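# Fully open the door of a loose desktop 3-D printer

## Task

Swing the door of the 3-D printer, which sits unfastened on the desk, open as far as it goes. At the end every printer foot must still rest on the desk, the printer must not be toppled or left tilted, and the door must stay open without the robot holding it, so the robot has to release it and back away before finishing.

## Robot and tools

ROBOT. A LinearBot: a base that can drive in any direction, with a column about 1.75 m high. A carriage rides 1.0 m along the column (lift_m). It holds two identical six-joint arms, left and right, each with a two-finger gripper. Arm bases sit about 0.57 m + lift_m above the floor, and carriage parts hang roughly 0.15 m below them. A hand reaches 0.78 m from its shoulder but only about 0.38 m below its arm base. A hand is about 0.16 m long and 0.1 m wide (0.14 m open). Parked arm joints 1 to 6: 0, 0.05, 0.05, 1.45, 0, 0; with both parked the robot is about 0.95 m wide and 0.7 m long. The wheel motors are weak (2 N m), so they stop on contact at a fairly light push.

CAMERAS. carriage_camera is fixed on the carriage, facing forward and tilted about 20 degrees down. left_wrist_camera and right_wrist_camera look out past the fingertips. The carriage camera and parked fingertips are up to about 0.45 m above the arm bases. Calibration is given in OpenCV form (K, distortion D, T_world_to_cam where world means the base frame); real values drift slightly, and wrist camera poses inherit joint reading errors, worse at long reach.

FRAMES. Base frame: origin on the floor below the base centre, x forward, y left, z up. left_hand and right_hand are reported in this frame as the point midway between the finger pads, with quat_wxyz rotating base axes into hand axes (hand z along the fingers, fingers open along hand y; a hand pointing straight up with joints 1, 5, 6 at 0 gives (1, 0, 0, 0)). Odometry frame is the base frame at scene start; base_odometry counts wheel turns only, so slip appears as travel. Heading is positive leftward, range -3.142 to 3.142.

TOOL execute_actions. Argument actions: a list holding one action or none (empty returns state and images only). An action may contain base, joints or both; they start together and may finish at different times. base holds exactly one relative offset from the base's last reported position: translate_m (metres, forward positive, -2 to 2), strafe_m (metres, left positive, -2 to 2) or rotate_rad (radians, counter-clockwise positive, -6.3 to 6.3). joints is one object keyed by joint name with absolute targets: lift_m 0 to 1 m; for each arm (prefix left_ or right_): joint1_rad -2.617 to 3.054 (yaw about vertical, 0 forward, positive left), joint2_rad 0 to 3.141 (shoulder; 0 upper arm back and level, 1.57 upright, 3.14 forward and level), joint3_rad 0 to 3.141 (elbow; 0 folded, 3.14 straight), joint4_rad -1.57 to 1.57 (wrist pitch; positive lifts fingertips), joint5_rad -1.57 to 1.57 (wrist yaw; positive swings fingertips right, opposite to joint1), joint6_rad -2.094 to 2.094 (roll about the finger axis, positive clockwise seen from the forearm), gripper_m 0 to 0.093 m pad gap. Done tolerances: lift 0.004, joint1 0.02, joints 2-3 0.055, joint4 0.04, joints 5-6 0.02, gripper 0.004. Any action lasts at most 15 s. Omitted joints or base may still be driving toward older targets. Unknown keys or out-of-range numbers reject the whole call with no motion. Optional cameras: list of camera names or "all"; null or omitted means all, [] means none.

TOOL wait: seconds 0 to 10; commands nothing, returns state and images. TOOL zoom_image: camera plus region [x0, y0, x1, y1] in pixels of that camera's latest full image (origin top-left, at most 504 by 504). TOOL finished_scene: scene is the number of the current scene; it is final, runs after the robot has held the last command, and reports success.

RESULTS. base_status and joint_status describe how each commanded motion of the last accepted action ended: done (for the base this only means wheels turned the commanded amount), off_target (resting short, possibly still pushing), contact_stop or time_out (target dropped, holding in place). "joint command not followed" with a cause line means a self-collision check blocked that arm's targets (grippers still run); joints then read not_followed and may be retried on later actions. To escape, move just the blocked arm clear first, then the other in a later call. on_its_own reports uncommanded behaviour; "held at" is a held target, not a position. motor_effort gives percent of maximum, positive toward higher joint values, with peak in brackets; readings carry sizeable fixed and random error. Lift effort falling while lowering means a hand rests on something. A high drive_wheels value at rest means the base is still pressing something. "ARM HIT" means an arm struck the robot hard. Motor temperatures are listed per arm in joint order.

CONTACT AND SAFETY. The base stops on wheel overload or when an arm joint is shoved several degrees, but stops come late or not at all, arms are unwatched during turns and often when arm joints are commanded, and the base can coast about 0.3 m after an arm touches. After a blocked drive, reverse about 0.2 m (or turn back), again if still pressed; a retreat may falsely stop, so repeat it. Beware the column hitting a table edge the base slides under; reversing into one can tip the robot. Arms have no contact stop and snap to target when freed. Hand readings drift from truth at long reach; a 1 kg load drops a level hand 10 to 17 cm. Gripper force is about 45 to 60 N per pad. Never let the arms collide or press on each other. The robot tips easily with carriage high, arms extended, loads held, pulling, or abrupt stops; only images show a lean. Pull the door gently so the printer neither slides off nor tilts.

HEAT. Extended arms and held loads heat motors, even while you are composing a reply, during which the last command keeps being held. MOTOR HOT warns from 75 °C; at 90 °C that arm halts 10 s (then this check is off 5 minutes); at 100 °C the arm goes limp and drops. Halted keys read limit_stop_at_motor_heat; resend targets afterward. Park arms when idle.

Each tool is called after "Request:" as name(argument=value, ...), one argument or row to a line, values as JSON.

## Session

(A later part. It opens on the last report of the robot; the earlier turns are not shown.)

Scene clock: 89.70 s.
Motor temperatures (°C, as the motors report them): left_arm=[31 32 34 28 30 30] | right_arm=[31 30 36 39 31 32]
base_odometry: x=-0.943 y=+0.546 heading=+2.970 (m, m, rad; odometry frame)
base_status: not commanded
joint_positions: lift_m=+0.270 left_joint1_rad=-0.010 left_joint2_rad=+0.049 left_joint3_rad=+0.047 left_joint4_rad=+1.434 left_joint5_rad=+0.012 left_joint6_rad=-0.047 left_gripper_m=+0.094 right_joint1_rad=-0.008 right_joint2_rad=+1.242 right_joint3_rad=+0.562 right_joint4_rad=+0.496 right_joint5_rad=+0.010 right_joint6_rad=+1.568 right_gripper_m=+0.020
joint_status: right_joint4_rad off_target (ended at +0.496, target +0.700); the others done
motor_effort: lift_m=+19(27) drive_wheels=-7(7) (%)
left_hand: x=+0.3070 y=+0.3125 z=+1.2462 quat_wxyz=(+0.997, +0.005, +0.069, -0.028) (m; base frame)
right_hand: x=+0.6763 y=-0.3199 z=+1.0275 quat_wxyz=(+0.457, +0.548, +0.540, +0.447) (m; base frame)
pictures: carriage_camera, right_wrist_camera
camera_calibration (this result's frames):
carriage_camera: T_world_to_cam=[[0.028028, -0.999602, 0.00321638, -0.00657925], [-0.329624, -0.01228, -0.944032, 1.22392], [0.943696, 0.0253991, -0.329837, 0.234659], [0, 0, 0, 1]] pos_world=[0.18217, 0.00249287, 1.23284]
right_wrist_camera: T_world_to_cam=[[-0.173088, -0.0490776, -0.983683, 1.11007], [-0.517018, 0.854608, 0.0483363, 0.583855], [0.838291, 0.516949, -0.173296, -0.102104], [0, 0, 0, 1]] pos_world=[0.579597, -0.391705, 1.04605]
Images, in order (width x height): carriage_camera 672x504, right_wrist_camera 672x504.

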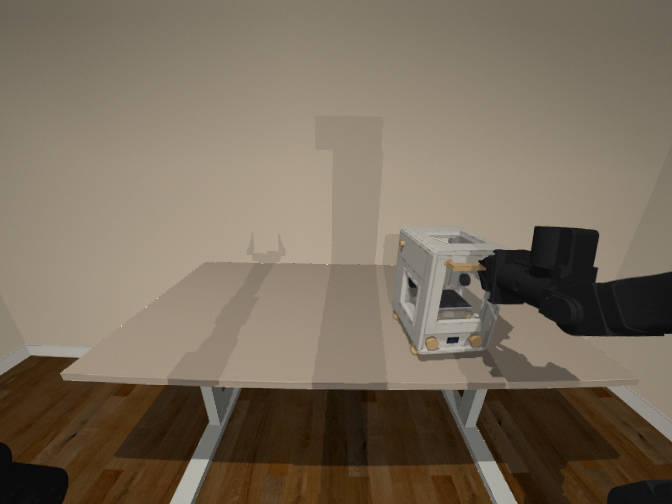

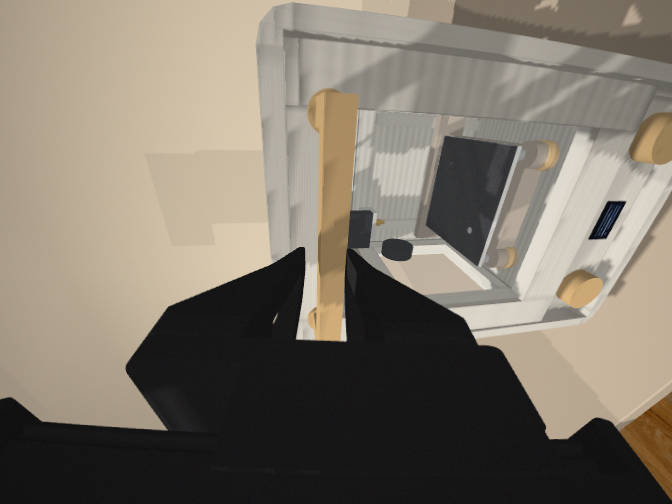

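Request:
execute_actions(
  actions=[
    {"joints":{"lift_m":0.225,"right_joint4_rad":0.59,"right_gripper_m":0.093}},
  ],
  cameras=[],
)

Request:
execute_actions(
  actions=[
    {"base":{"translate_m":-0.2},"joints":{"lift_m":0.21,"left_joint1_rad":-0.7,"left_joint2_rad":1.9,"left_joint3_rad":1.3,"left_joint4_rad":0.6,"left_joint5_rad":-0.6,"left_gripper_m":0.0,"right_joint1_rad":0.22,"right_joint5_rad":0.22}},
  ],
  cameras=[],
)

Request:
execute_actions(
  actions=[
    {"base":{"strafe_m":-0.12}},
  ],
)

Scene clock: 105.57 s.
Motor temperatures (°C, as the motors report them): left_arm=[31 32 35 28 30 30] | right_arm=[31 32 39 49 31 32]
base_odometry: x=-0.943 y=+0.546 heading=+2.970 (m, m, rad; odometry frame)
base_status: not commanded
joint_positions: lift_m=+0.225 left_joint1_rad=-0.010 left_joint2_rad=+0.049 left_joint3_rad=+0.047 left_joint4_rad=+1.434 left_joint5_rad=+0.013 left_joint6_rad=-0.047 left_gripper_m=+0.094 right_joint1_rad=-0.008 right_joint2_rad=+1.209 right_joint3_rad=+0.586 right_joint4_rad=+0.560 right_joint5_rad=+0.010 right_joint6_rad=+1.568 right_gripper_m=+0.093
joint_status: all done
motor_effort: lift_m=+16(14) drive_wheels=-7(7) (%)
left_hand: x=+0.3070 y=+0.3125 z=+1.2019 quat_wxyz=(+0.997, +0.005, +0.069, -0.029) (m; base frame)
right_hand: x=+0.6775 y=-0.3199 z=+1.0231 quat_wxyz=(+0.489, +0.519, +0.512, +0.479) (m; base frame)
pictures: none
No camera images: the call's "cameras" was empty. Leave "cameras" out to get every camera's image.

Scene clock: 107.73 s.
Motor temperatures (°C, as the motors report them): left_arm=[31 32 35 29 30 30] | right_arm=[31 32 39 48 31 32]
base_odometry: x=-0.746 y=+0.512 heading=+2.970 (m, m, rad; odometry frame)
base_status: done
joint_positions: lift_m=+0.210 left_joint1_rad=-0.694 left_joint2_rad=+1.901 left_joint3_rad=+1.291 left_joint4_rad=+0.597 left_joint5_rad=-0.591 left_joint6_rad=-0.047 left_gripper_m=+0.000 right_joint1_rad=+0.213 right_joint2_rad=+1.209 right_joint3_rad=+0.586 right_joint4_rad=+0.569 right_joint5_rad=+0.214 right_joint6_rad=+1.568 right_gripper_m=+0.093
joint_status: all done
motor_effort: lift_m=+15(20) drive_wheels=-6(41) (%)
left_hand: x=+0.7616 y=+0.0321 z=+1.0263 quat_wxyz=(+0.701, +0.023, +0.711, -0.050) (m; base frame)
right_hand: x=+0.6724 y=-0.2655 z=+1.0107 quat_wxyz=(+0.490, +0.510, +0.516, +0.483) (m; base frame)
pictures: none
No camera images: the call's "cameras" was empty. Leave "cameras" out to get every camera's image.

Scene clock: 109.40 s.
Motor temperatures (°C, as the motors report them): left_arm=[31 33 35 29 30 30] | right_arm=[31 32 39 47 31 32]
base_odometry: x=-0.725 y=+0.630 heading=+2.970 (m, m, rad; odometry frame)
base_status: done
joint_positions: lift_m=+0.210 left_joint1_rad=-0.696 left_joint2_rad=+1.901 left_joint3_rad=+1.291 left_joint4_rad=+0.598 left_joint5_rad=-0.594 left_joint6_rad=-0.047 left_gripper_m=+0.000 right_joint1_rad=+0.213 right_joint2_rad=+1.209 right_joint3_rad=+0.586 right_joint4_rad=+0.569 right_joint5_rad=+0.215 right_joint6_rad=+1.568 right_gripper_m=+0.093
joint_status: not commanded
motor_effort: lift_m=+16(16) drive_wheels=-5(34) (%)
left_hand: x=+0.7610 y=+0.0314 z=+1.0264 quat_wxyz=(+0.702, +0.022, +0.711, -0.050) (m; base frame)
right_hand: x=+0.6724 y=-0.2658 z=+1.0107 quat_wxyz=(+0.491, +0.510, +0.516, +0.483) (m; base frame)
pictures: carriage_camera, left_wrist_camera, right_wrist_camera
camera_calibration (this result's frames):
carriage_camera: T_world_to_cam=[[0.028028, -0.999602, 0.00321638, -0.00638828], [-0.329624, -0.01228, -0.944032, 1.16786], [0.943696, 0.0253991, -0.329837, 0.215075], [0, 0, 0, 1]] pos_world=[0.18217, 0.00249287, 1.17346]
left_wrist_camera: T_world_to_cam=[[-0.0830751, -0.993904, 0.0724761, 0.0150993], [-0.593627, -0.00906034, -0.804689, 1.28456], [0.800441, -0.109873, -0.589256, 0.121101], [0, 0, 0, 1]] pos_world=[0.666868, 0.0399516, 1.10393]
right_wrist_camera: T_world_to_cam=[[-0.0412565, -0.0617182, -0.997241, 1.01718], [-0.532367, 0.84597, -0.0303319, 0.623929], [0.845507, 0.529647, -0.0677585, -0.237835], [0, 0, 0, 1]] pos_world=[0.575216, -0.339077, 1.01719]
Images, in order (width x height): carriage_camera 672x504, left_wrist_camera 672x504, right_wrist_camera 672x504.

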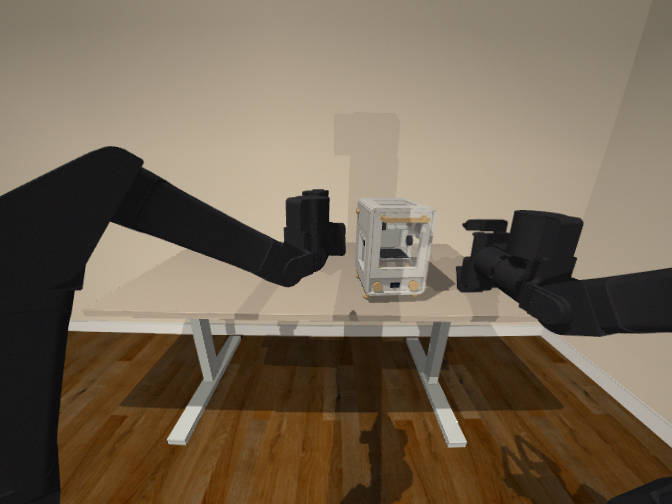

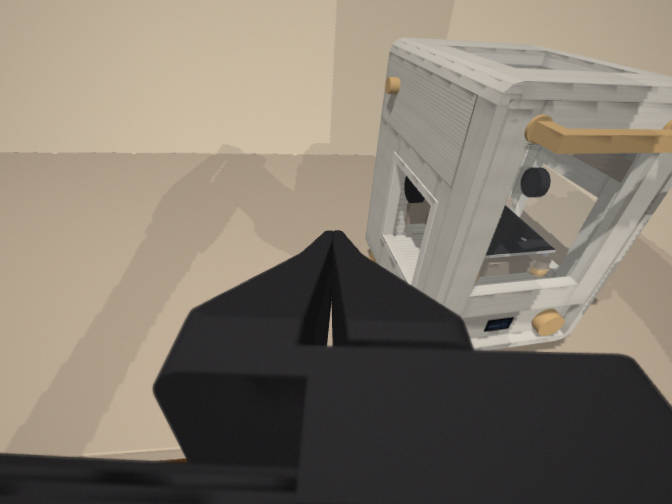

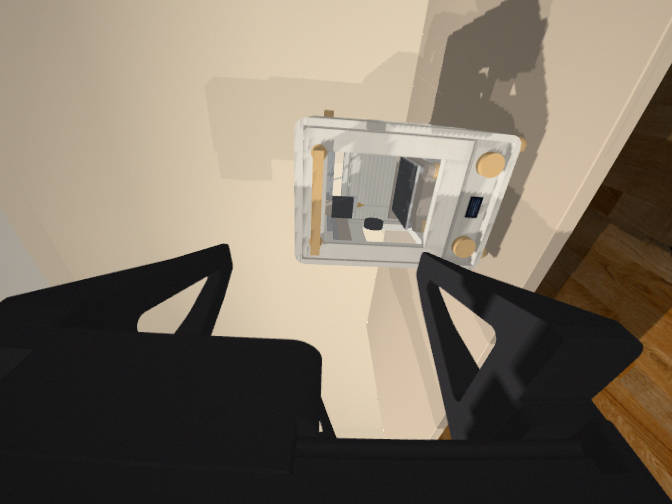

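Request:
zoom_image(
  camera="left_wrist_camera",
  region=[350,20,672,360],
)

Request:
zoom_image(
  camera="right_wrist_camera",
  region=[280,90,560,290],
)

Region (350, 20, 672, 360) of left_wrist_camera's 672x504 image, scaled by 1.482, with more detail than that image has; it fills the left 477 columns of this view, and the rest is white.

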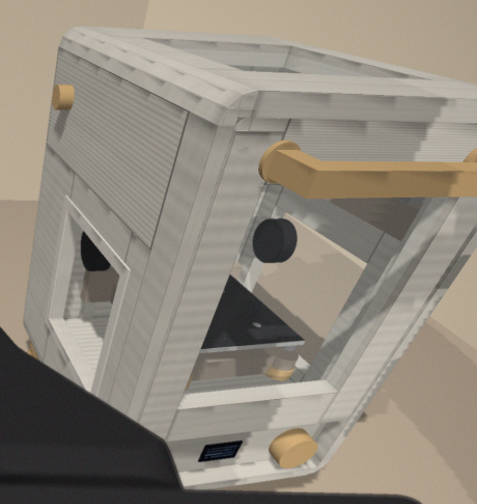

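Region (280, 90, 560, 290) of right_wrist_camera's 672x504 image, scaled by 1.800, with more detail than that image has; it fills the top 360 rows of this view, and the rest is white.

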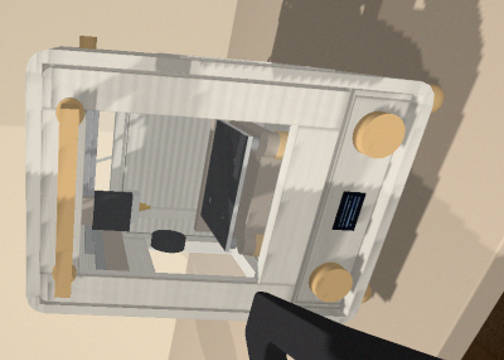

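Request:
execute_actions(
  actions=[
    {"joints":{"left_joint1_rad":-0.9,"left_joint2_rad":1.9,"left_joint3_rad":1.25,"left_joint4_rad":0.65,"left_joint5_rad":-0.9}},
  ],
  cameras=[],
)

Request:
execute_actions(
  actions=[
    {"base":{"translate_m":0.14}},
  ],
)

Scene clock: 125.80 s.
Motor temperatures (°C, as the motors report them): left_arm=[31 37 37 32 30 30] | right_arm=[31 31 40 44 31 32]
base_odometry: x=-0.725 y=+0.630 heading=+2.970 (m, m, rad; odometry frame)
base_status: not commanded
joint_positions: lift_m=+0.210 left_joint1_rad=-0.907 left_joint2_rad=+1.901 left_joint3_rad=+1.264 left_joint4_rad=+0.647 left_joint5_rad=-0.890 left_joint6_rad=-0.047 left_gripper_m=+0.000 right_joint1_rad=+0.213 right_joint2_rad=+1.209 right_joint3_rad=+0.586 right_joint4_rad=+0.569 right_joint5_rad=+0.215 right_joint6_rad=+1.568 right_gripper_m=+0.093
joint_status: all done
motor_effort: lift_m=+17(15) drive_wheels=-4(4) (%)
left_hand: x=+0.6977 y=-0.0124 z=+1.0247 quat_wxyz=(+0.709, -0.013, +0.705, -0.025) (m; base frame)
right_hand: x=+0.6724 y=-0.2658 z=+1.0107 quat_wxyz=(+0.491, +0.510, +0.516, +0.483) (m; base frame)
pictures: none
No camera images: the call's "cameras" was empty. Leave "cameras" out to get every camera's image.

Scene clock: 127.57 s.
Motor temperatures (°C, as the motors report them): left_arm=[31 38 37 33 30 30] | right_arm=[31 31 40 44 31 32]
base_odometry: x=-0.863 y=+0.654 heading=+2.969 (m, m, rad; odometry frame)
base_status: done
joint_positions: lift_m=+0.210 left_joint1_rad=-0.904 left_joint2_rad=+1.901 left_joint3_rad=+1.264 left_joint4_rad=+0.649 left_joint5_rad=-0.891 left_joint6_rad=-0.047 left_gripper_m=+0.000 right_joint1_rad=+0.213 right_joint2_rad=+1.209 right_joint3_rad=+0.586 right_joint4_rad=+0.570 right_joint5_rad=+0.215 right_joint6_rad=+1.568 right_gripper_m=+0.093
joint_status: not commanded
motor_effort: lift_m=+15(17) drive_wheels=-10(42) (%)
left_hand: x=+0.6984 y=-0.0113 z=+1.0251 quat_wxyz=(+0.709, -0.015, +0.704, -0.024) (m; base frame)
right_hand: x=+0.6724 y=-0.2658 z=+1.0109 quat_wxyz=(+0.491, +0.510, +0.516, +0.483) (m; base frame)
pictures: carriage_camera, left_wrist_camera, right_wrist_camera
camera_calibration (this result's frames):
carriage_camera: T_world_to_cam=[[0.028028, -0.999602, 0.00321638, -0.00638828], [-0.329624, -0.01228, -0.944032, 1.16786], [0.943696, 0.0253991, -0.329837, 0.215075], [0, 0, 0, 1]] pos_world=[0.18217, 0.00249287, 1.17346]
left_wrist_camera: T_world_to_cam=[[0.00442832, -0.996004, 0.0891945, -0.110802], [-0.575905, -0.0754585, -0.814027, 1.24245], [0.817505, -0.0477628, -0.573938, 0.13879], [0, 0, 0, 1]] pos_world=[0.602563, -0.00997721, 1.10093]
right_wrist_camera: T_world_to_cam=[[-0.040141, -0.0614767, -0.997301, 1.01683], [-0.532333, 0.845977, -0.0307224, 0.624316], [0.845583, 0.529663, -0.0666845, -0.238962], [0, 0, 0, 1]] pos_world=[0.575223, -0.339076, 1.01734]
Images, in order (width x height): carriage_camera 672x504, left_wrist_camera 672x504, right_wrist_camera 672x504.

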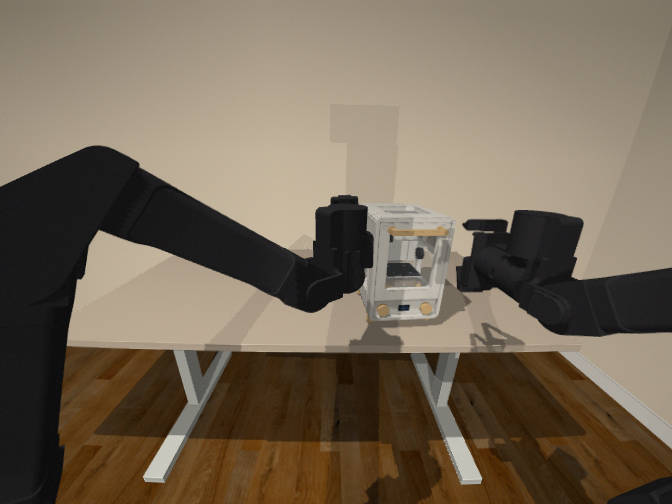

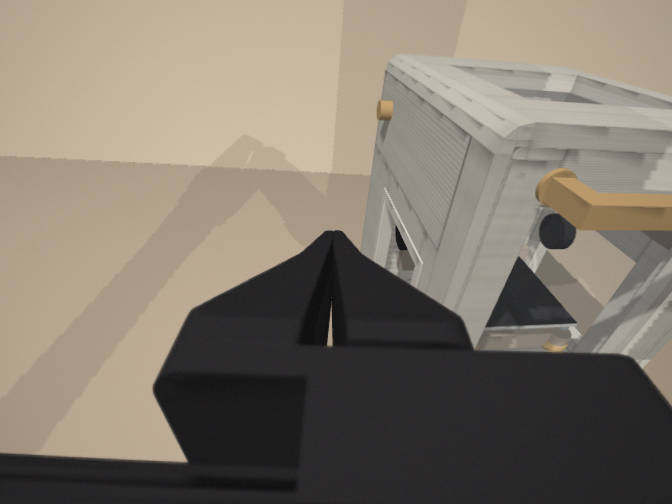

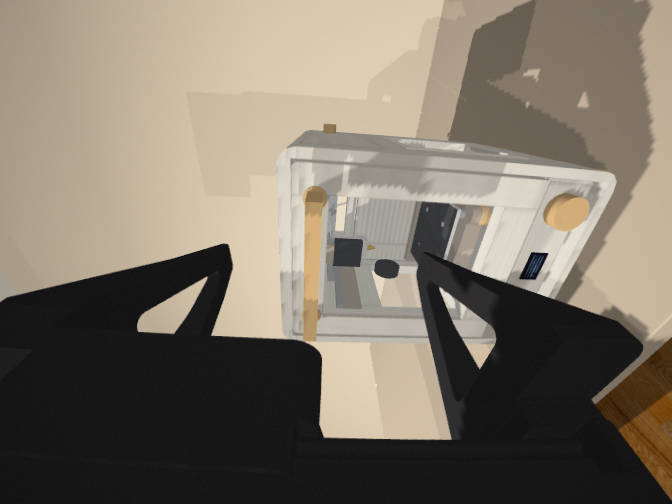

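Request:
execute_actions(
  actions=[
    {"joints":{"left_joint1_rad":-1.0,"left_joint2_rad":2.05,"left_joint3_rad":1.5,"left_joint4_rad":0.55,"left_joint5_rad":-1.0,"right_joint1_rad":0.32,"right_joint5_rad":0.32}},
  ],
)

Scene clock: 133.73 s.
Motor temperatures (°C, as the motors report them): left_arm=[31 39 37 33 30 30] | right_arm=[31 31 40 44 31 32]
base_odometry: x=-0.863 y=+0.654 heading=+2.969 (m, m, rad; odometry frame)
base_status: not commanded
joint_positions: lift_m=+0.210 left_joint1_rad=-1.007 left_joint2_rad=+2.052 left_joint3_rad=+1.494 left_joint4_rad=+0.555 left_joint5_rad=-0.992 left_joint6_rad=-0.047 left_gripper_m=+0.000 right_joint1_rad=+0.314 right_joint2_rad=+1.209 right_joint3_rad=+0.586 right_joint4_rad=+0.570 right_joint5_rad=+0.313 right_joint6_rad=+1.568 right_gripper_m=+0.093
joint_status: all done
motor_effort: lift_m=+15(16) drive_wheels=-8(9) (%)
left_hand: x=+0.6870 y=-0.0730 z=+1.0254 quat_wxyz=(+0.706, -0.010, +0.708, -0.021) (m; base frame)
right_hand: x=+0.6663 y=-0.2424 z=+1.0112 quat_wxyz=(+0.492, +0.507, +0.517, +0.483) (m; base frame)
pictures: carriage_camera, left_wrist_camera, right_wrist_camera
camera_calibration (this result's frames):
carriage_camera: T_world_to_cam=[[0.028028, -0.999602, 0.00321638, -0.00638828], [-0.329624, -0.01228, -0.944032, 1.16786], [0.943696, 0.0253991, -0.329837, 0.215075], [0, 0, 0, 1]] pos_world=[0.18217, 0.00249287, 1.17346]
left_wrist_camera: T_world_to_cam=[[0.00327301, -0.997001, 0.0773183, -0.159295], [-0.583289, -0.0647065, -0.809683, 1.23284], [0.812258, -0.0424488, -0.581752, 0.157302], [0, 0, 0, 1]] pos_world=[0.591855, -0.0723672, 1.10204]
right_wrist_camera: T_world_to_cam=[[-0.0385808, -0.0665493, -0.997037, 1.01572], [-0.535303, 0.843909, -0.0356147, 0.607642], [0.843778, 0.532343, -0.0681827, -0.242782], [0, 0, 0, 1]] pos_world=[0.569314, -0.315955, 1.0178]
Images, in order (width x height): carriage_camera 672x504, left_wrist_camera 672x504, right_wrist_camera 672x504.

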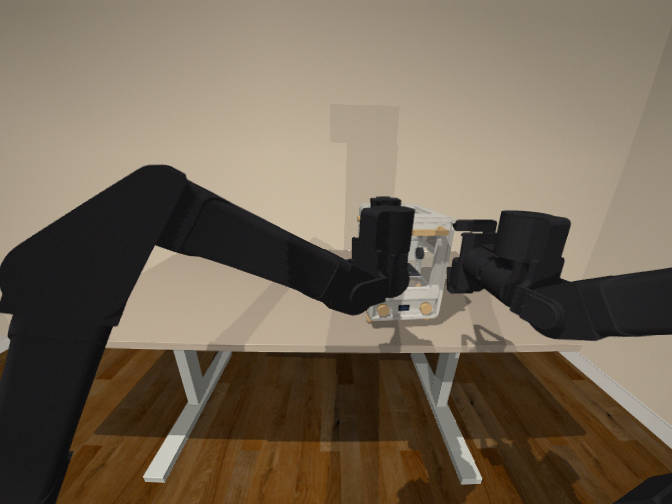

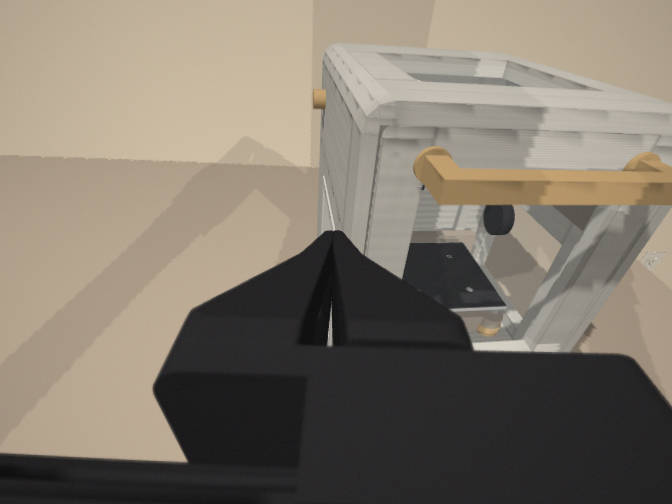

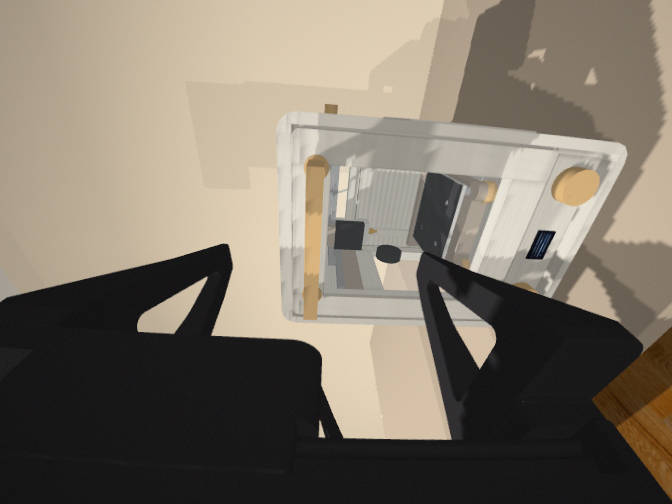

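Request:
execute_actions(
  actions=[
    {"base":{"translate_m":0.09},"joints":{"left_joint1_rad":-1.03,"left_joint5_rad":-1.03,"right_joint1_rad":0.35,"right_joint5_rad":0.35}},
  ],
)

Scene clock: 140.63 s.
Motor temperatures (°C, as the motors report them): left_arm=[31 41 38 33 30 30] | right_arm=[31 31 40 44 31 32]
base_odometry: x=-0.952 y=+0.670 heading=+2.968 (m, m, rad; odometry frame)
base_status: done
joint_positions: lift_m=+0.210 left_joint1_rad=-1.030 left_joint2_rad=+2.052 left_joint3_rad=+1.494 left_joint4_rad=+0.555 left_joint5_rad=-1.025 left_joint6_rad=-0.047 left_gripper_m=+0.000 right_joint1_rad=+0.342 right_joint2_rad=+1.209 right_joint3_rad=+0.586 right_joint4_rad=+0.570 right_joint5_rad=+0.345 right_joint6_rad=+1.568 right_gripper_m=+0.093
joint_status: all done
motor_effort: lift_m=+17(17) drive_wheels=-8(46) (%)
left_hand: x=+0.6783 y=-0.0767 z=+1.0253 quat_wxyz=(+0.706, -0.014, +0.708, -0.017) (m; base frame)
right_hand: x=+0.6642 y=-0.2371 z=+1.0113 quat_wxyz=(+0.493, +0.508, +0.516, +0.482) (m; base frame)
pictures: carriage_camera, left_wrist_camera, right_wrist_camera
camera_calibration (this result's frames):
carriage_camera: T_world_to_cam=[[0.028028, -0.999602, 0.00321638, -0.00638828], [-0.329624, -0.01228, -0.944032, 1.16786], [0.943696, 0.0253991, -0.329837, 0.215075], [0, 0, 0, 1]] pos_world=[0.18217, 0.00249287, 1.17346]
left_wrist_camera: T_world_to_cam=[[0.0131697, -0.996949, 0.0769378, -0.169248], [-0.582709, -0.0701806, -0.809645, 1.22663], [0.812574, -0.0341696, -0.581855, 0.164725], [0, 0, 0, 1]] pos_world=[0.583144, -0.0770178, 1.102]
right_wrist_camera: T_world_to_cam=[[-0.0383455, -0.0679622, -0.996951, 1.01551], [-0.531452, 0.846269, -0.037249, 0.601717], [0.84622, 0.528403, -0.0685693, -0.246016], [0, 0, 0, 1]] pos_world=[0.566907, -0.310202, 1.01796]
Images, in order (width x height): carriage_camera 672x504, left_wrist_camera 672x504, right_wrist_camera 672x504.

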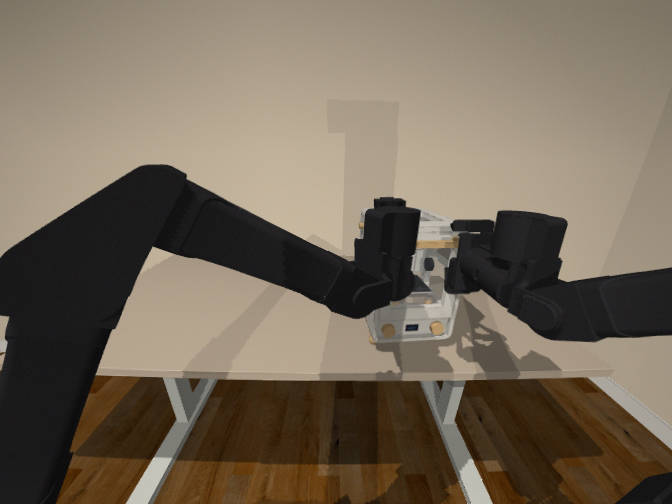

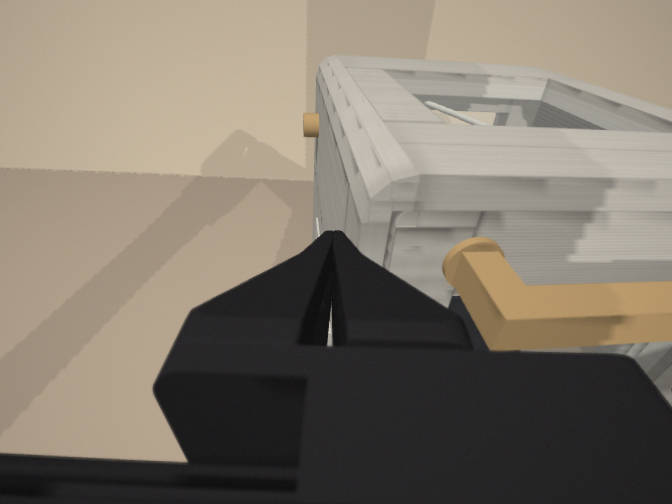

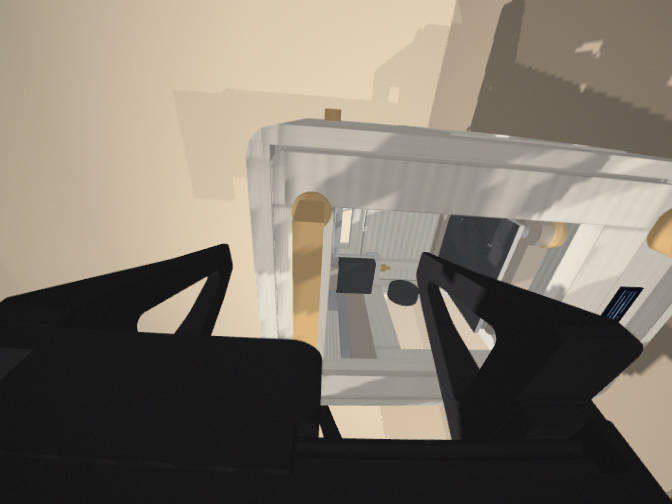

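Request:
execute_actions(
  actions=[
    {"base":{"translate_m":-0.05}},
  ],
  cameras=[],
)

Request:
execute_actions(
  actions=[
    {"joints":{"left_joint6_rad":-1.57,"left_joint1_rad":-1.06,"left_joint2_rad":2.09,"left_joint3_rad":1.56,"left_joint4_rad":0.53,"left_joint5_rad":-1.06}},
  ],
  cameras=[],
)

Request:
execute_actions(
  actions=[
    {"base":{"translate_m":0.07}},
  ],
)

Scene clock: 147.97 s.
Motor temperatures (°C, as the motors report them): left_arm=[31 42 38 34 30 30] | right_arm=[31 31 40 44 31 32]
base_odometry: x=-0.902 y=+0.661 heading=+2.968 (m, m, rad; odometry frame)
base_status: done
joint_positions: lift_m=+0.210 left_joint1_rad=-1.031 left_joint2_rad=+2.052 left_joint3_rad=+1.494 left_joint4_rad=+0.555 left_joint5_rad=-1.027 left_joint6_rad=-0.047 left_gripper_m=+0.000 right_joint1_rad=+0.342 right_joint2_rad=+1.209 right_joint3_rad=+0.586 right_joint4_rad=+0.570 right_joint5_rad=+0.346 right_joint6_rad=+1.568 right_gripper_m=+0.093
joint_status: not commanded
motor_effort: lift_m=+14(15) drive_wheels=+6(45) (%)
left_hand: x=+0.6780 y=-0.0767 z=+1.0253 quat_wxyz=(+0.706, -0.014, +0.708, -0.017) (m; base frame)
right_hand: x=+0.6642 y=-0.2373 z=+1.0113 quat_wxyz=(+0.494, +0.508, +0.516, +0.481) (m; base frame)
pictures: none
No camera images: the call's "cameras" was empty. Leave "cameras" out to get every camera's image.

Scene clock: 149.67 s.
Motor temperatures (°C, as the motors report them): left_arm=[31 43 38 34 30 30] | right_arm=[31 31 41 44 31 32]
base_odometry: x=-0.902 y=+0.661 heading=+2.968 (m, m, rad; odometry frame)
base_status: not commanded
joint_positions: lift_m=+0.210 left_joint1_rad=-1.057 left_joint2_rad=+2.078 left_joint3_rad=+1.550 left_joint4_rad=+0.541 left_joint5_rad=-1.055 left_joint6_rad=-1.565 left_gripper_m=+0.000 right_joint1_rad=+0.342 right_joint2_rad=+1.209 right_joint3_rad=+0.586 right_joint4_rad=+0.570 right_joint5_rad=+0.346 right_joint6_rad=+1.568 right_gripper_m=+0.093
joint_status: all done
motor_effort: lift_m=+12(19) drive_wheels=+5(7) (%)
left_hand: x=+0.6717 y=-0.0894 z=+1.0321 quat_wxyz=(+0.500, -0.499, +0.498, -0.503) (m; base frame)
right_hand: x=+0.6642 y=-0.2373 z=+1.0113 quat_wxyz=(+0.494, +0.508, +0.516, +0.481) (m; base frame)
pictures: none
No camera images: the call's "cameras" was empty. Leave "cameras" out to get every camera's image.

Scene clock: 151.00 s.
Motor temperatures (°C, as the motors report them): left_arm=[31 43 39 34 30 30] | right_arm=[31 31 41 44 31 32]
base_odometry: x=-0.971 y=+0.674 heading=+2.968 (m, m, rad; odometry frame)
base_status: done
joint_positions: lift_m=+0.210 left_joint1_rad=-1.085 left_joint2_rad=+2.078 left_joint3_rad=+1.550 left_joint4_rad=+0.539 left_joint5_rad=-1.089 left_joint6_rad=-1.565 left_gripper_m=+0.000 right_joint1_rad=+0.342 right_joint2_rad=+1.209 right_joint3_rad=+0.586 right_joint4_rad=+0.570 right_joint5_rad=+0.347 right_joint6_rad=+1.568 right_gripper_m=+0.093
joint_status: not commanded
motor_effort: lift_m=+15(16) drive_wheels=+8(44) (%)
left_hand: x=+0.6603 y=-0.0945 z=+1.0319 quat_wxyz=(+0.501, -0.501, +0.496, -0.501) (m; base frame)
right_hand: x=+0.6642 y=-0.2373 z=+1.0113 quat_wxyz=(+0.494, +0.508, +0.516, +0.481) (m; base frame)
pictures: carriage_camera, left_wrist_camera, right_wrist_camera
camera_calibration (this result's frames):
carriage_camera: T_world_to_cam=[[0.028028, -0.999602, 0.00321638, -0.00638828], [-0.329624, -0.01228, -0.944032, 1.16786], [0.943696, 0.0253991, -0.329837, 0.215075], [0, 0, 0, 1]] pos_world=[0.18217, 0.00249287, 1.17346]
left_wrist_camera: T_world_to_cam=[[0.0127463, 0.0376587, 0.999209, -1.04088], [-0.577206, -0.815709, 0.0381059, 0.271339], [0.816499, -0.577235, 0.0113395, -0.483449], [0, 0, 0, 1]] pos_world=[0.564621, -0.0185313, 1.0352]
right_wrist_camera: T_world_to_cam=[[-0.0384223, -0.0679789, -0.996947, 1.01554], [-0.530161, 0.847075, -0.0373272, 0.601351], [0.847026, 0.527108, -0.0685863, -0.246702], [0, 0, 0, 1]] pos_world=[0.566795, -0.310316, 1.01796]
Images, in order (width x height): carriage_camera 672x504, left_wrist_camera 672x504, right_wrist_camera 672x504.

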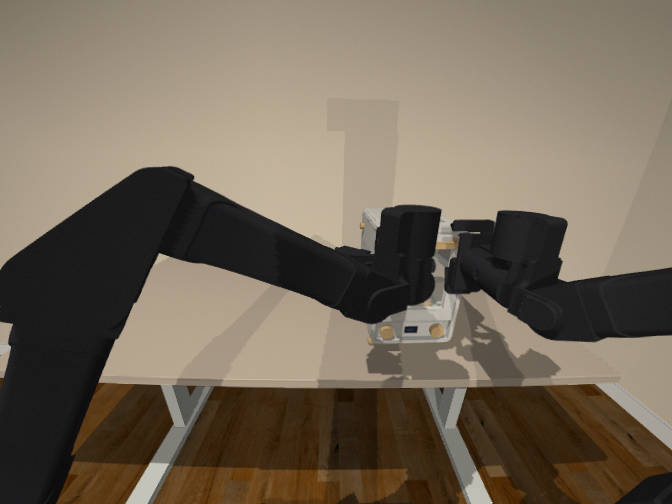

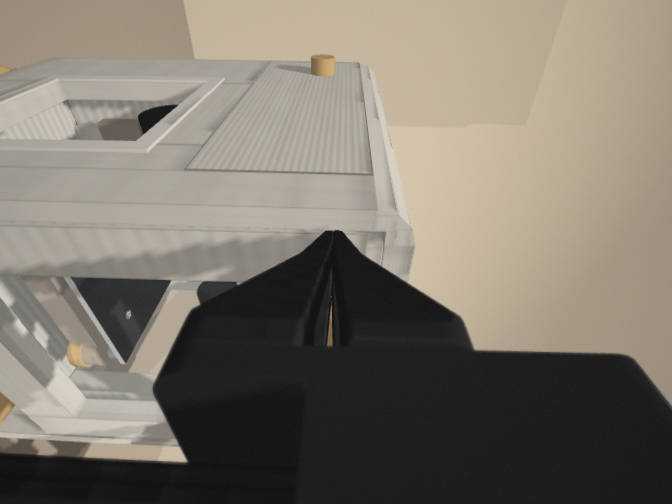

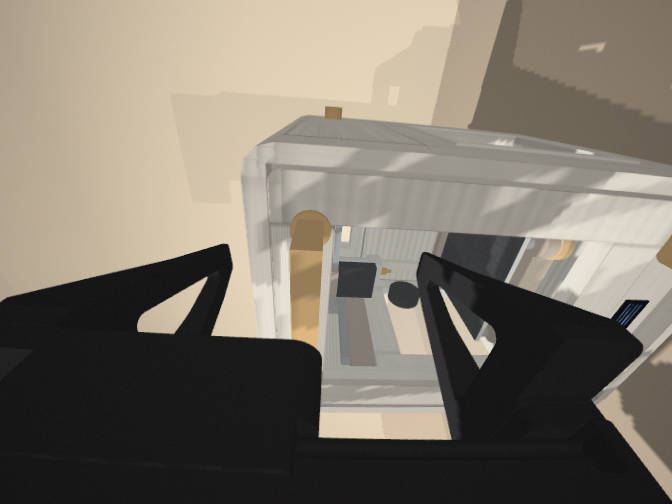

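Request:
execute_actions(
  actions=[
    {"joints":{"right_joint2_rad":1.38,"right_joint3_rad":0.74,"right_joint4_rad":0.6,"right_joint1_rad":0.33,"right_joint5_rad":0.33}},
  ],
  cameras=["right_wrist_camera"],
)

Scene clock: 155.17 s.
Motor temperatures (°C, as the motors report them): left_arm=[31 43 39 34 30 30] | right_arm=[31 31 41 44 31 32]
base_odometry: x=-0.971 y=+0.674 heading=+2.967 (m, m, rad; odometry frame)
base_status: not commanded
joint_positions: lift_m=+0.210 left_joint1_rad=-1.065 left_joint2_rad=+2.078 left_joint3_rad=+1.550 left_joint4_rad=+0.539 left_joint5_rad=-1.070 left_joint6_rad=-1.565 left_gripper_m=+0.000 right_joint1_rad=+0.337 right_joint2_rad=+1.364 right_joint3_rad=+0.718 right_joint4_rad=+0.572 right_joint5_rad=+0.352 right_joint6_rad=+1.565 right_gripper_m=+0.093
joint_status: right_joint5_rad off_target (ended at +0.352, target +0.330); the others done
motor_effort: lift_m=+16(15) drive_wheels=+12(15) (%)
left_hand: x=+0.6686 y=-0.0898 z=+1.0319 quat_wxyz=(+0.502, -0.501, +0.496, -0.501) (m; base frame)
right_hand: x=+0.6992 y=-0.2281 z=+1.0124 quat_wxyz=(+0.494, +0.513, +0.521, +0.471) (m; base frame)
pictures: right_wrist_camera
camera_calibration (this result's frames):
right_wrist_camera: T_world_to_cam=[[-0.0591469, -0.0779193, -0.995204, 1.0291], [-0.522306, 0.852012, -0.0356665, 0.606052], [0.850705, 0.517691, -0.0910916, -0.263064], [0, 0, 0, 1]] pos_world=[0.601203, -0.299991, 1.02182]
Images, in order (width x height): right_wrist_camera 672x504.

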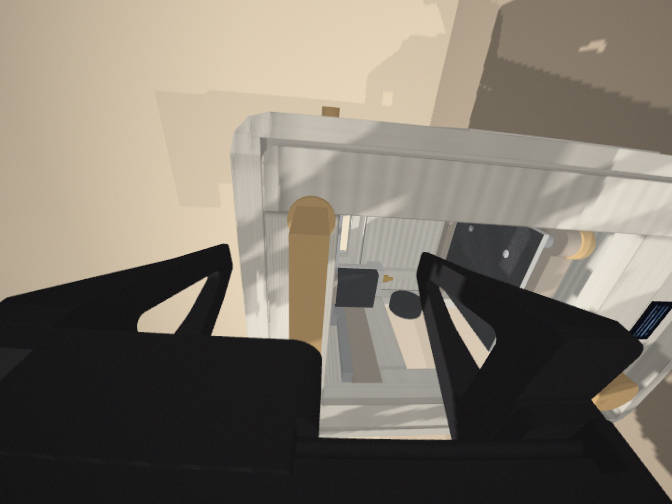

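Request:
execute_actions(
  actions=[
    {"joints":{"right_gripper_m":0.0}},
  ],
  cameras=["right_wrist_camera"],
)

Request:
execute_actions(
  actions=[
    {"joints":{"right_joint2_rad":1.15,"right_joint3_rad":0.55,"left_joint2_rad":2.13,"left_joint3_rad":1.6}},
  ],
)

Scene clock: 159.50 s.
Motor temperatures (°C, as the motors report them): left_arm=[31 44 39 34 30 30] | right_arm=[31 31 41 44 31 32]
base_odometry: x=-0.971 y=+0.674 heading=+2.967 (m, m, rad; odometry frame)
base_status: not commanded
joint_positions: lift_m=+0.210 left_joint1_rad=-1.065 left_joint2_rad=+2.078 left_joint3_rad=+1.550 left_joint4_rad=+0.539 left_joint5_rad=-1.069 left_joint6_rad=-1.565 left_gripper_m=+0.000 right_joint1_rad=+0.337 right_joint2_rad=+1.357 right_joint3_rad=+0.732 right_joint4_rad=+0.600 right_joint5_rad=+0.350 right_joint6_rad=+1.566 right_gripper_m=+0.042
joint_status: right_gripper_m off_target (ended at +0.042, target +0.000)
motor_effort: lift_m=+17(17) drive_wheels=+13(14) (%)
left_hand: x=+0.6686 y=-0.0901 z=+1.0318 quat_wxyz=(+0.501, -0.501, +0.497, -0.501) (m; base frame)
right_hand: x=+0.7000 y=-0.2275 z=+1.0281 quat_wxyz=(+0.501, +0.506, +0.506, +0.487) (m; base frame)
pictures: right_wrist_camera
camera_calibration (this result's frames):
right_wrist_camera: T_world_to_cam=[[-0.0134726, -0.0608021, -0.998059, 1.01971], [-0.521718, 0.851938, -0.0448578, 0.615595], [0.853011, 0.520101, -0.0431994, -0.312909], [0, 0, 0, 1]] pos_world=[0.60182, -0.299703, 1.03183]
Images, in order (width x height): right_wrist_camera 672x504.

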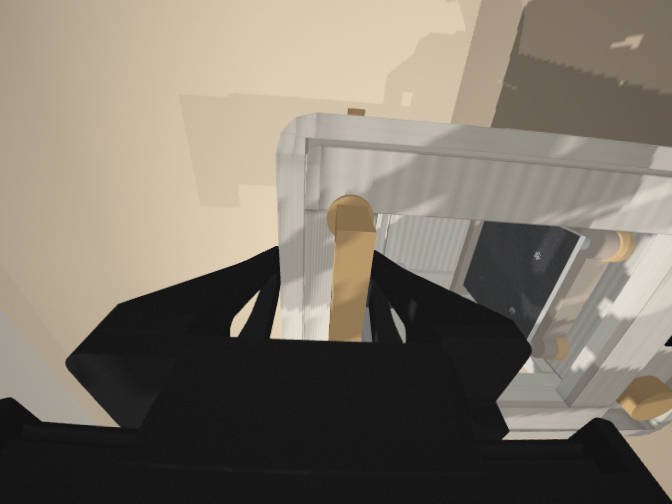

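Scene clock: 160.37 s.
Motor temperatures (°C, as the motors report them): left_arm=[31 44 39 34 30 30] | right_arm=[31 31 41 44 31 32]
base_odometry: x=-0.971 y=+0.674 heading=+2.968 (m, m, rad; odometry frame)
base_status: not commanded
joint_positions: lift_m=+0.210 left_joint1_rad=-1.103 left_joint2_rad=+2.111 left_joint3_rad=+1.590 left_joint4_rad=+0.538 left_joint5_rad=-1.054 left_joint6_rad=-1.572 left_gripper_m=+0.000 right_joint1_rad=+0.324 right_joint2_rad=+1.176 right_joint3_rad=+0.585 right_joint4_rad=+0.594 right_joint5_rad=+0.348 right_joint6_rad=+1.559 right_gripper_m=+0.042
joint_status: all done
motor_effort: lift_m=+18(15) drive_wheels=-10(13) (%)
left_hand: x=+0.6564 y=-0.1147 z=+1.0303 quat_wxyz=(+0.485, -0.490, +0.506, -0.518) (m; base frame)
right_hand: x=+0.6610 y=-0.2461 z=+1.0287 quat_wxyz=(+0.509, +0.503, +0.496, +0.492) (m; base frame)
pictures: carriage_camera, left_wrist_camera, right_wrist_camera
camera_calibration (this result's frames):
carriage_camera: T_world_to_cam=[[0.028028, -0.999602, 0.00321638, -0.00638828], [-0.329624, -0.01228, -0.944032, 1.16786], [0.943696, 0.0253991, -0.329837, 0.215075], [0, 0, 0, 1]] pos_world=[0.18217, 0.00249287, 1.17346]
left_wrist_camera: T_world_to_cam=[[0.0119905, 0.0494138, 0.998706, -1.03612], [-0.620378, -0.782941, 0.0461865, 0.276353], [0.784211, -0.62013, 0.0212674, -0.485871], [0, 0, 0, 1]] pos_world=[0.564892, -0.0337364, 1.03234]
right_wrist_camera: T_world_to_cam=[[0.0127722, -0.058363, -0.998214, 1.00201], [-0.511283, 0.857541, -0.0566801, 0.617705], [0.859318, 0.511093, -0.0188873, -0.301356], [0, 0, 0, 1]] pos_world=[0.561984, -0.317207, 1.02954]
Images, in order (width x height): carriage_camera 672x504, left_wrist_camera 672x504, right_wrist_camera 672x504.

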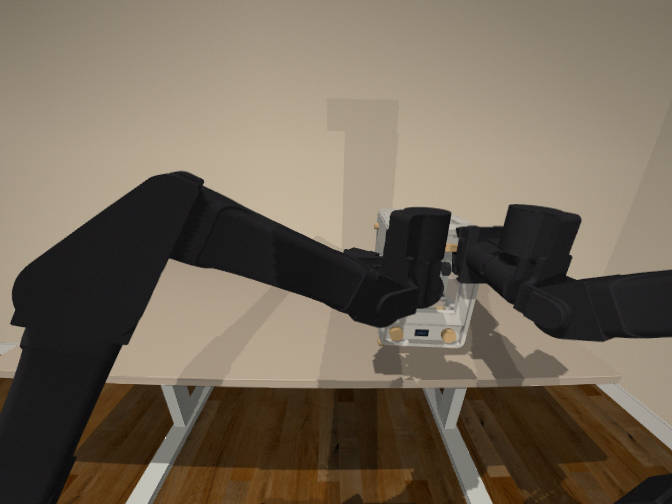

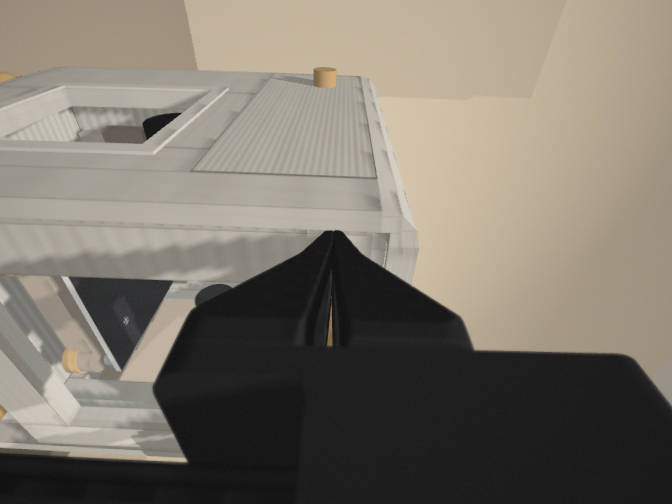

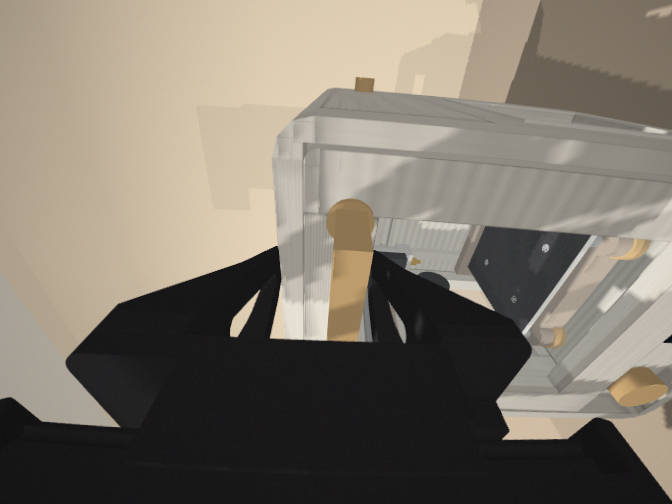

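Request:
execute_actions(
  actions=[
    {"joints":{"right_gripper_m":0.093,"left_joint1_rad":-0.9,"left_joint2_rad":1.9,"left_joint3_rad":1.3}},
  ],
  cameras=[],
)

Request:
execute_actions(
  actions=[
    {"base":{"translate_m":-0.15}},
  ],
  cameras=[],
)

Request:
execute_actions(
  actions=[
    {"joints":{"left_joint1_rad":-0.3,"left_joint2_rad":2.3,"left_joint3_rad":1.6,"left_joint4_rad":0.7,"left_joint5_rad":1.25,"left_joint6_rad":-0.05}},
  ],
)

Scene clock: 168.03 s.
Motor temperatures (°C, as the motors report them): left_arm=[31 44 40 34 30 30] | right_arm=[31 31 40 44 31 32]
base_odometry: x=-0.971 y=+0.674 heading=+2.968 (m, m, rad; odometry frame)
base_status: not commanded
joint_positions: lift_m=+0.210 left_joint1_rad=-0.896 left_joint2_rad=+1.895 left_joint3_rad=+1.312 left_joint4_rad=+0.535 left_joint5_rad=-1.050 left_joint6_rad=-1.572 left_gripper_m=+0.000 right_joint1_rad=+0.332 right_joint2_rad=+1.162 right_joint3_rad=+0.566 right_joint4_rad=+0.595 right_joint5_rad=+0.308 right_joint6_rad=+1.570 right_gripper_m=+0.093
joint_status: all done
motor_effort: lift_m=+16(16) drive_wheels=+8(10) (%)
left_hand: x=+0.7012 y=+0.0169 z=+1.0287 quat_wxyz=(+0.540, -0.534, +0.476, -0.443) (m; base frame)
right_hand: x=+0.6567 y=-0.2373 z=+1.0249 quat_wxyz=(+0.494, +0.494, +0.507, +0.505) (m; base frame)
pictures: none
No camera images: the call's "cameras" was empty. Leave "cameras" out to get every camera's image.

Scene clock: 169.87 s.
Motor temperatures (°C, as the motors report them): left_arm=[31 44 40 34 30 30] | right_arm=[31 31 40 44 31 32]
base_odometry: x=-0.823 y=+0.648 heading=+2.968 (m, m, rad; odometry frame)
base_status: done
joint_positions: lift_m=+0.210 left_joint1_rad=-0.897 left_joint2_rad=+1.895 left_joint3_rad=+1.312 left_joint4_rad=+0.535 left_joint5_rad=-1.052 left_joint6_rad=-1.572 left_gripper_m=+0.000 right_joint1_rad=+0.332 right_joint2_rad=+1.162 right_joint3_rad=+0.566 right_joint4_rad=+0.595 right_joint5_rad=+0.324 right_joint6_rad=+1.570 right_gripper_m=+0.093
joint_status: not commanded
motor_effort: lift_m=+18(14) drive_wheels=-10(45) (%)
left_hand: x=+0.7009 y=+0.0170 z=+1.0287 quat_wxyz=(+0.540, -0.534, +0.476, -0.443) (m; base frame)
right_hand: x=+0.6567 y=-0.2401 z=+1.0249 quat_wxyz=(+0.498, +0.498, +0.503, +0.501) (m; base frame)
pictures: none
No camera images: the call's "cameras" was empty. Leave "cameras" out to get every camera's image.

Scene clock: 171.90 s.
Motor temperatures (°C, as the motors report them): left_arm=[31 45 40 34 30 30] | right_arm=[31 31 40 44 31 32]
base_odometry: x=-0.823 y=+0.648 heading=+2.968 (m, m, rad; odometry frame)
base_status: not commanded
joint_positions: lift_m=+0.210 left_joint1_rad=-0.300 left_joint2_rad=+2.307 left_joint3_rad=+1.589 left_joint4_rad=+0.695 left_joint5_rad=+1.242 left_joint6_rad=-0.055 left_gripper_m=+0.000 right_joint1_rad=+0.332 right_joint2_rad=+1.162 right_joint3_rad=+0.566 right_joint4_rad=+0.595 right_joint5_rad=+0.325 right_joint6_rad=+1.570 right_gripper_m=+0.093
joint_status: all done
motor_effort: lift_m=+19(15) drive_wheels=-10(10) (%)
left_hand: x=+0.7495 y=-0.0034 z=+0.9474 quat_wxyz=(+0.486, +0.475, +0.527, -0.510) (m; base frame)
right_hand: x=+0.6567 y=-0.2402 z=+1.0249 quat_wxyz=(+0.498, +0.498, +0.502, +0.501) (m; base frame)
pictures: carriage_camera, left_wrist_camera, right_wrist_camera
camera_calibration (this result's frames):
carriage_camera: T_world_to_cam=[[0.028028, -0.999602, 0.00321638, -0.00638828], [-0.329624, -0.01228, -0.944032, 1.16786], [0.943696, 0.0253991, -0.329837, 0.215075], [0, 0, 0, 1]] pos_world=[0.18217, 0.00249287, 1.17346]
left_wrist_camera: T_world_to_cam=[[-0.992864, -0.0466282, 0.109759, 0.635048], [-0.116245, 0.583825, -0.803515, 0.856967], [-0.0266136, -0.81054, -0.585079, 0.693458], [0, 0, 0, 1]] pos_world=[0.748591, 0.0913675, 1.02461]
right_wrist_camera: T_world_to_cam=[[0.0102397, -0.048826, -0.998755, 1.00313], [-0.538408, 0.841392, -0.046653, 0.613918], [0.842622, 0.538215, -0.0176727, -0.284581], [0, 0, 0, 1]] pos_world=[0.560061, -0.314401, 1.02549]
Images, in order (width x height): carriage_camera 672x504, left_wrist_camera 672x504, right_wrist_camera 672x504.

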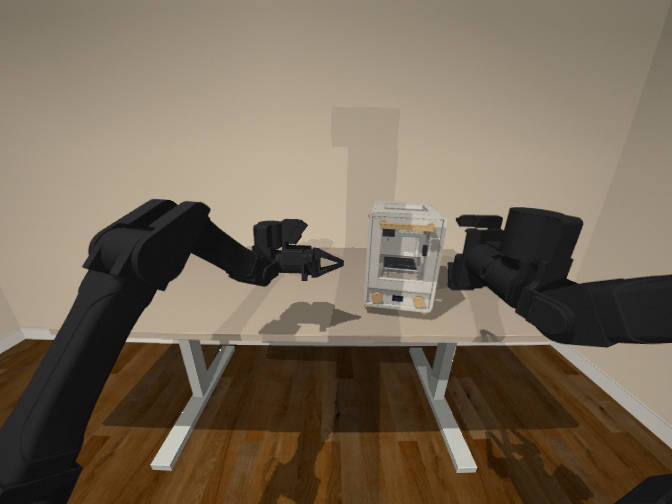

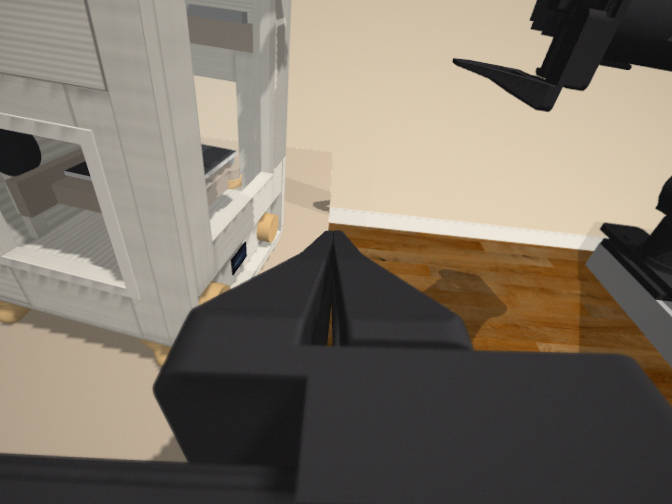

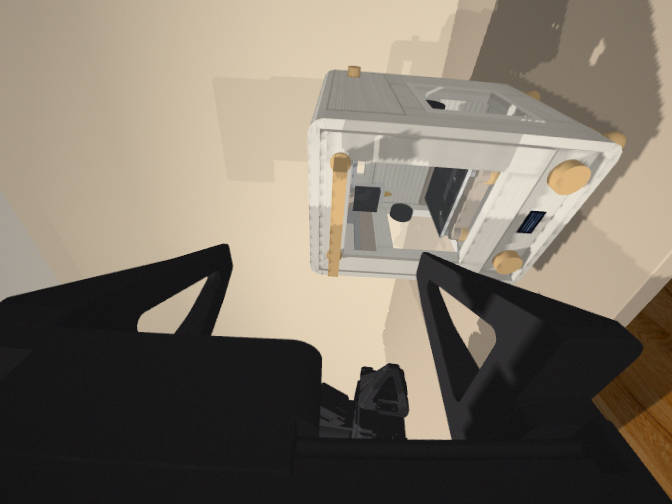

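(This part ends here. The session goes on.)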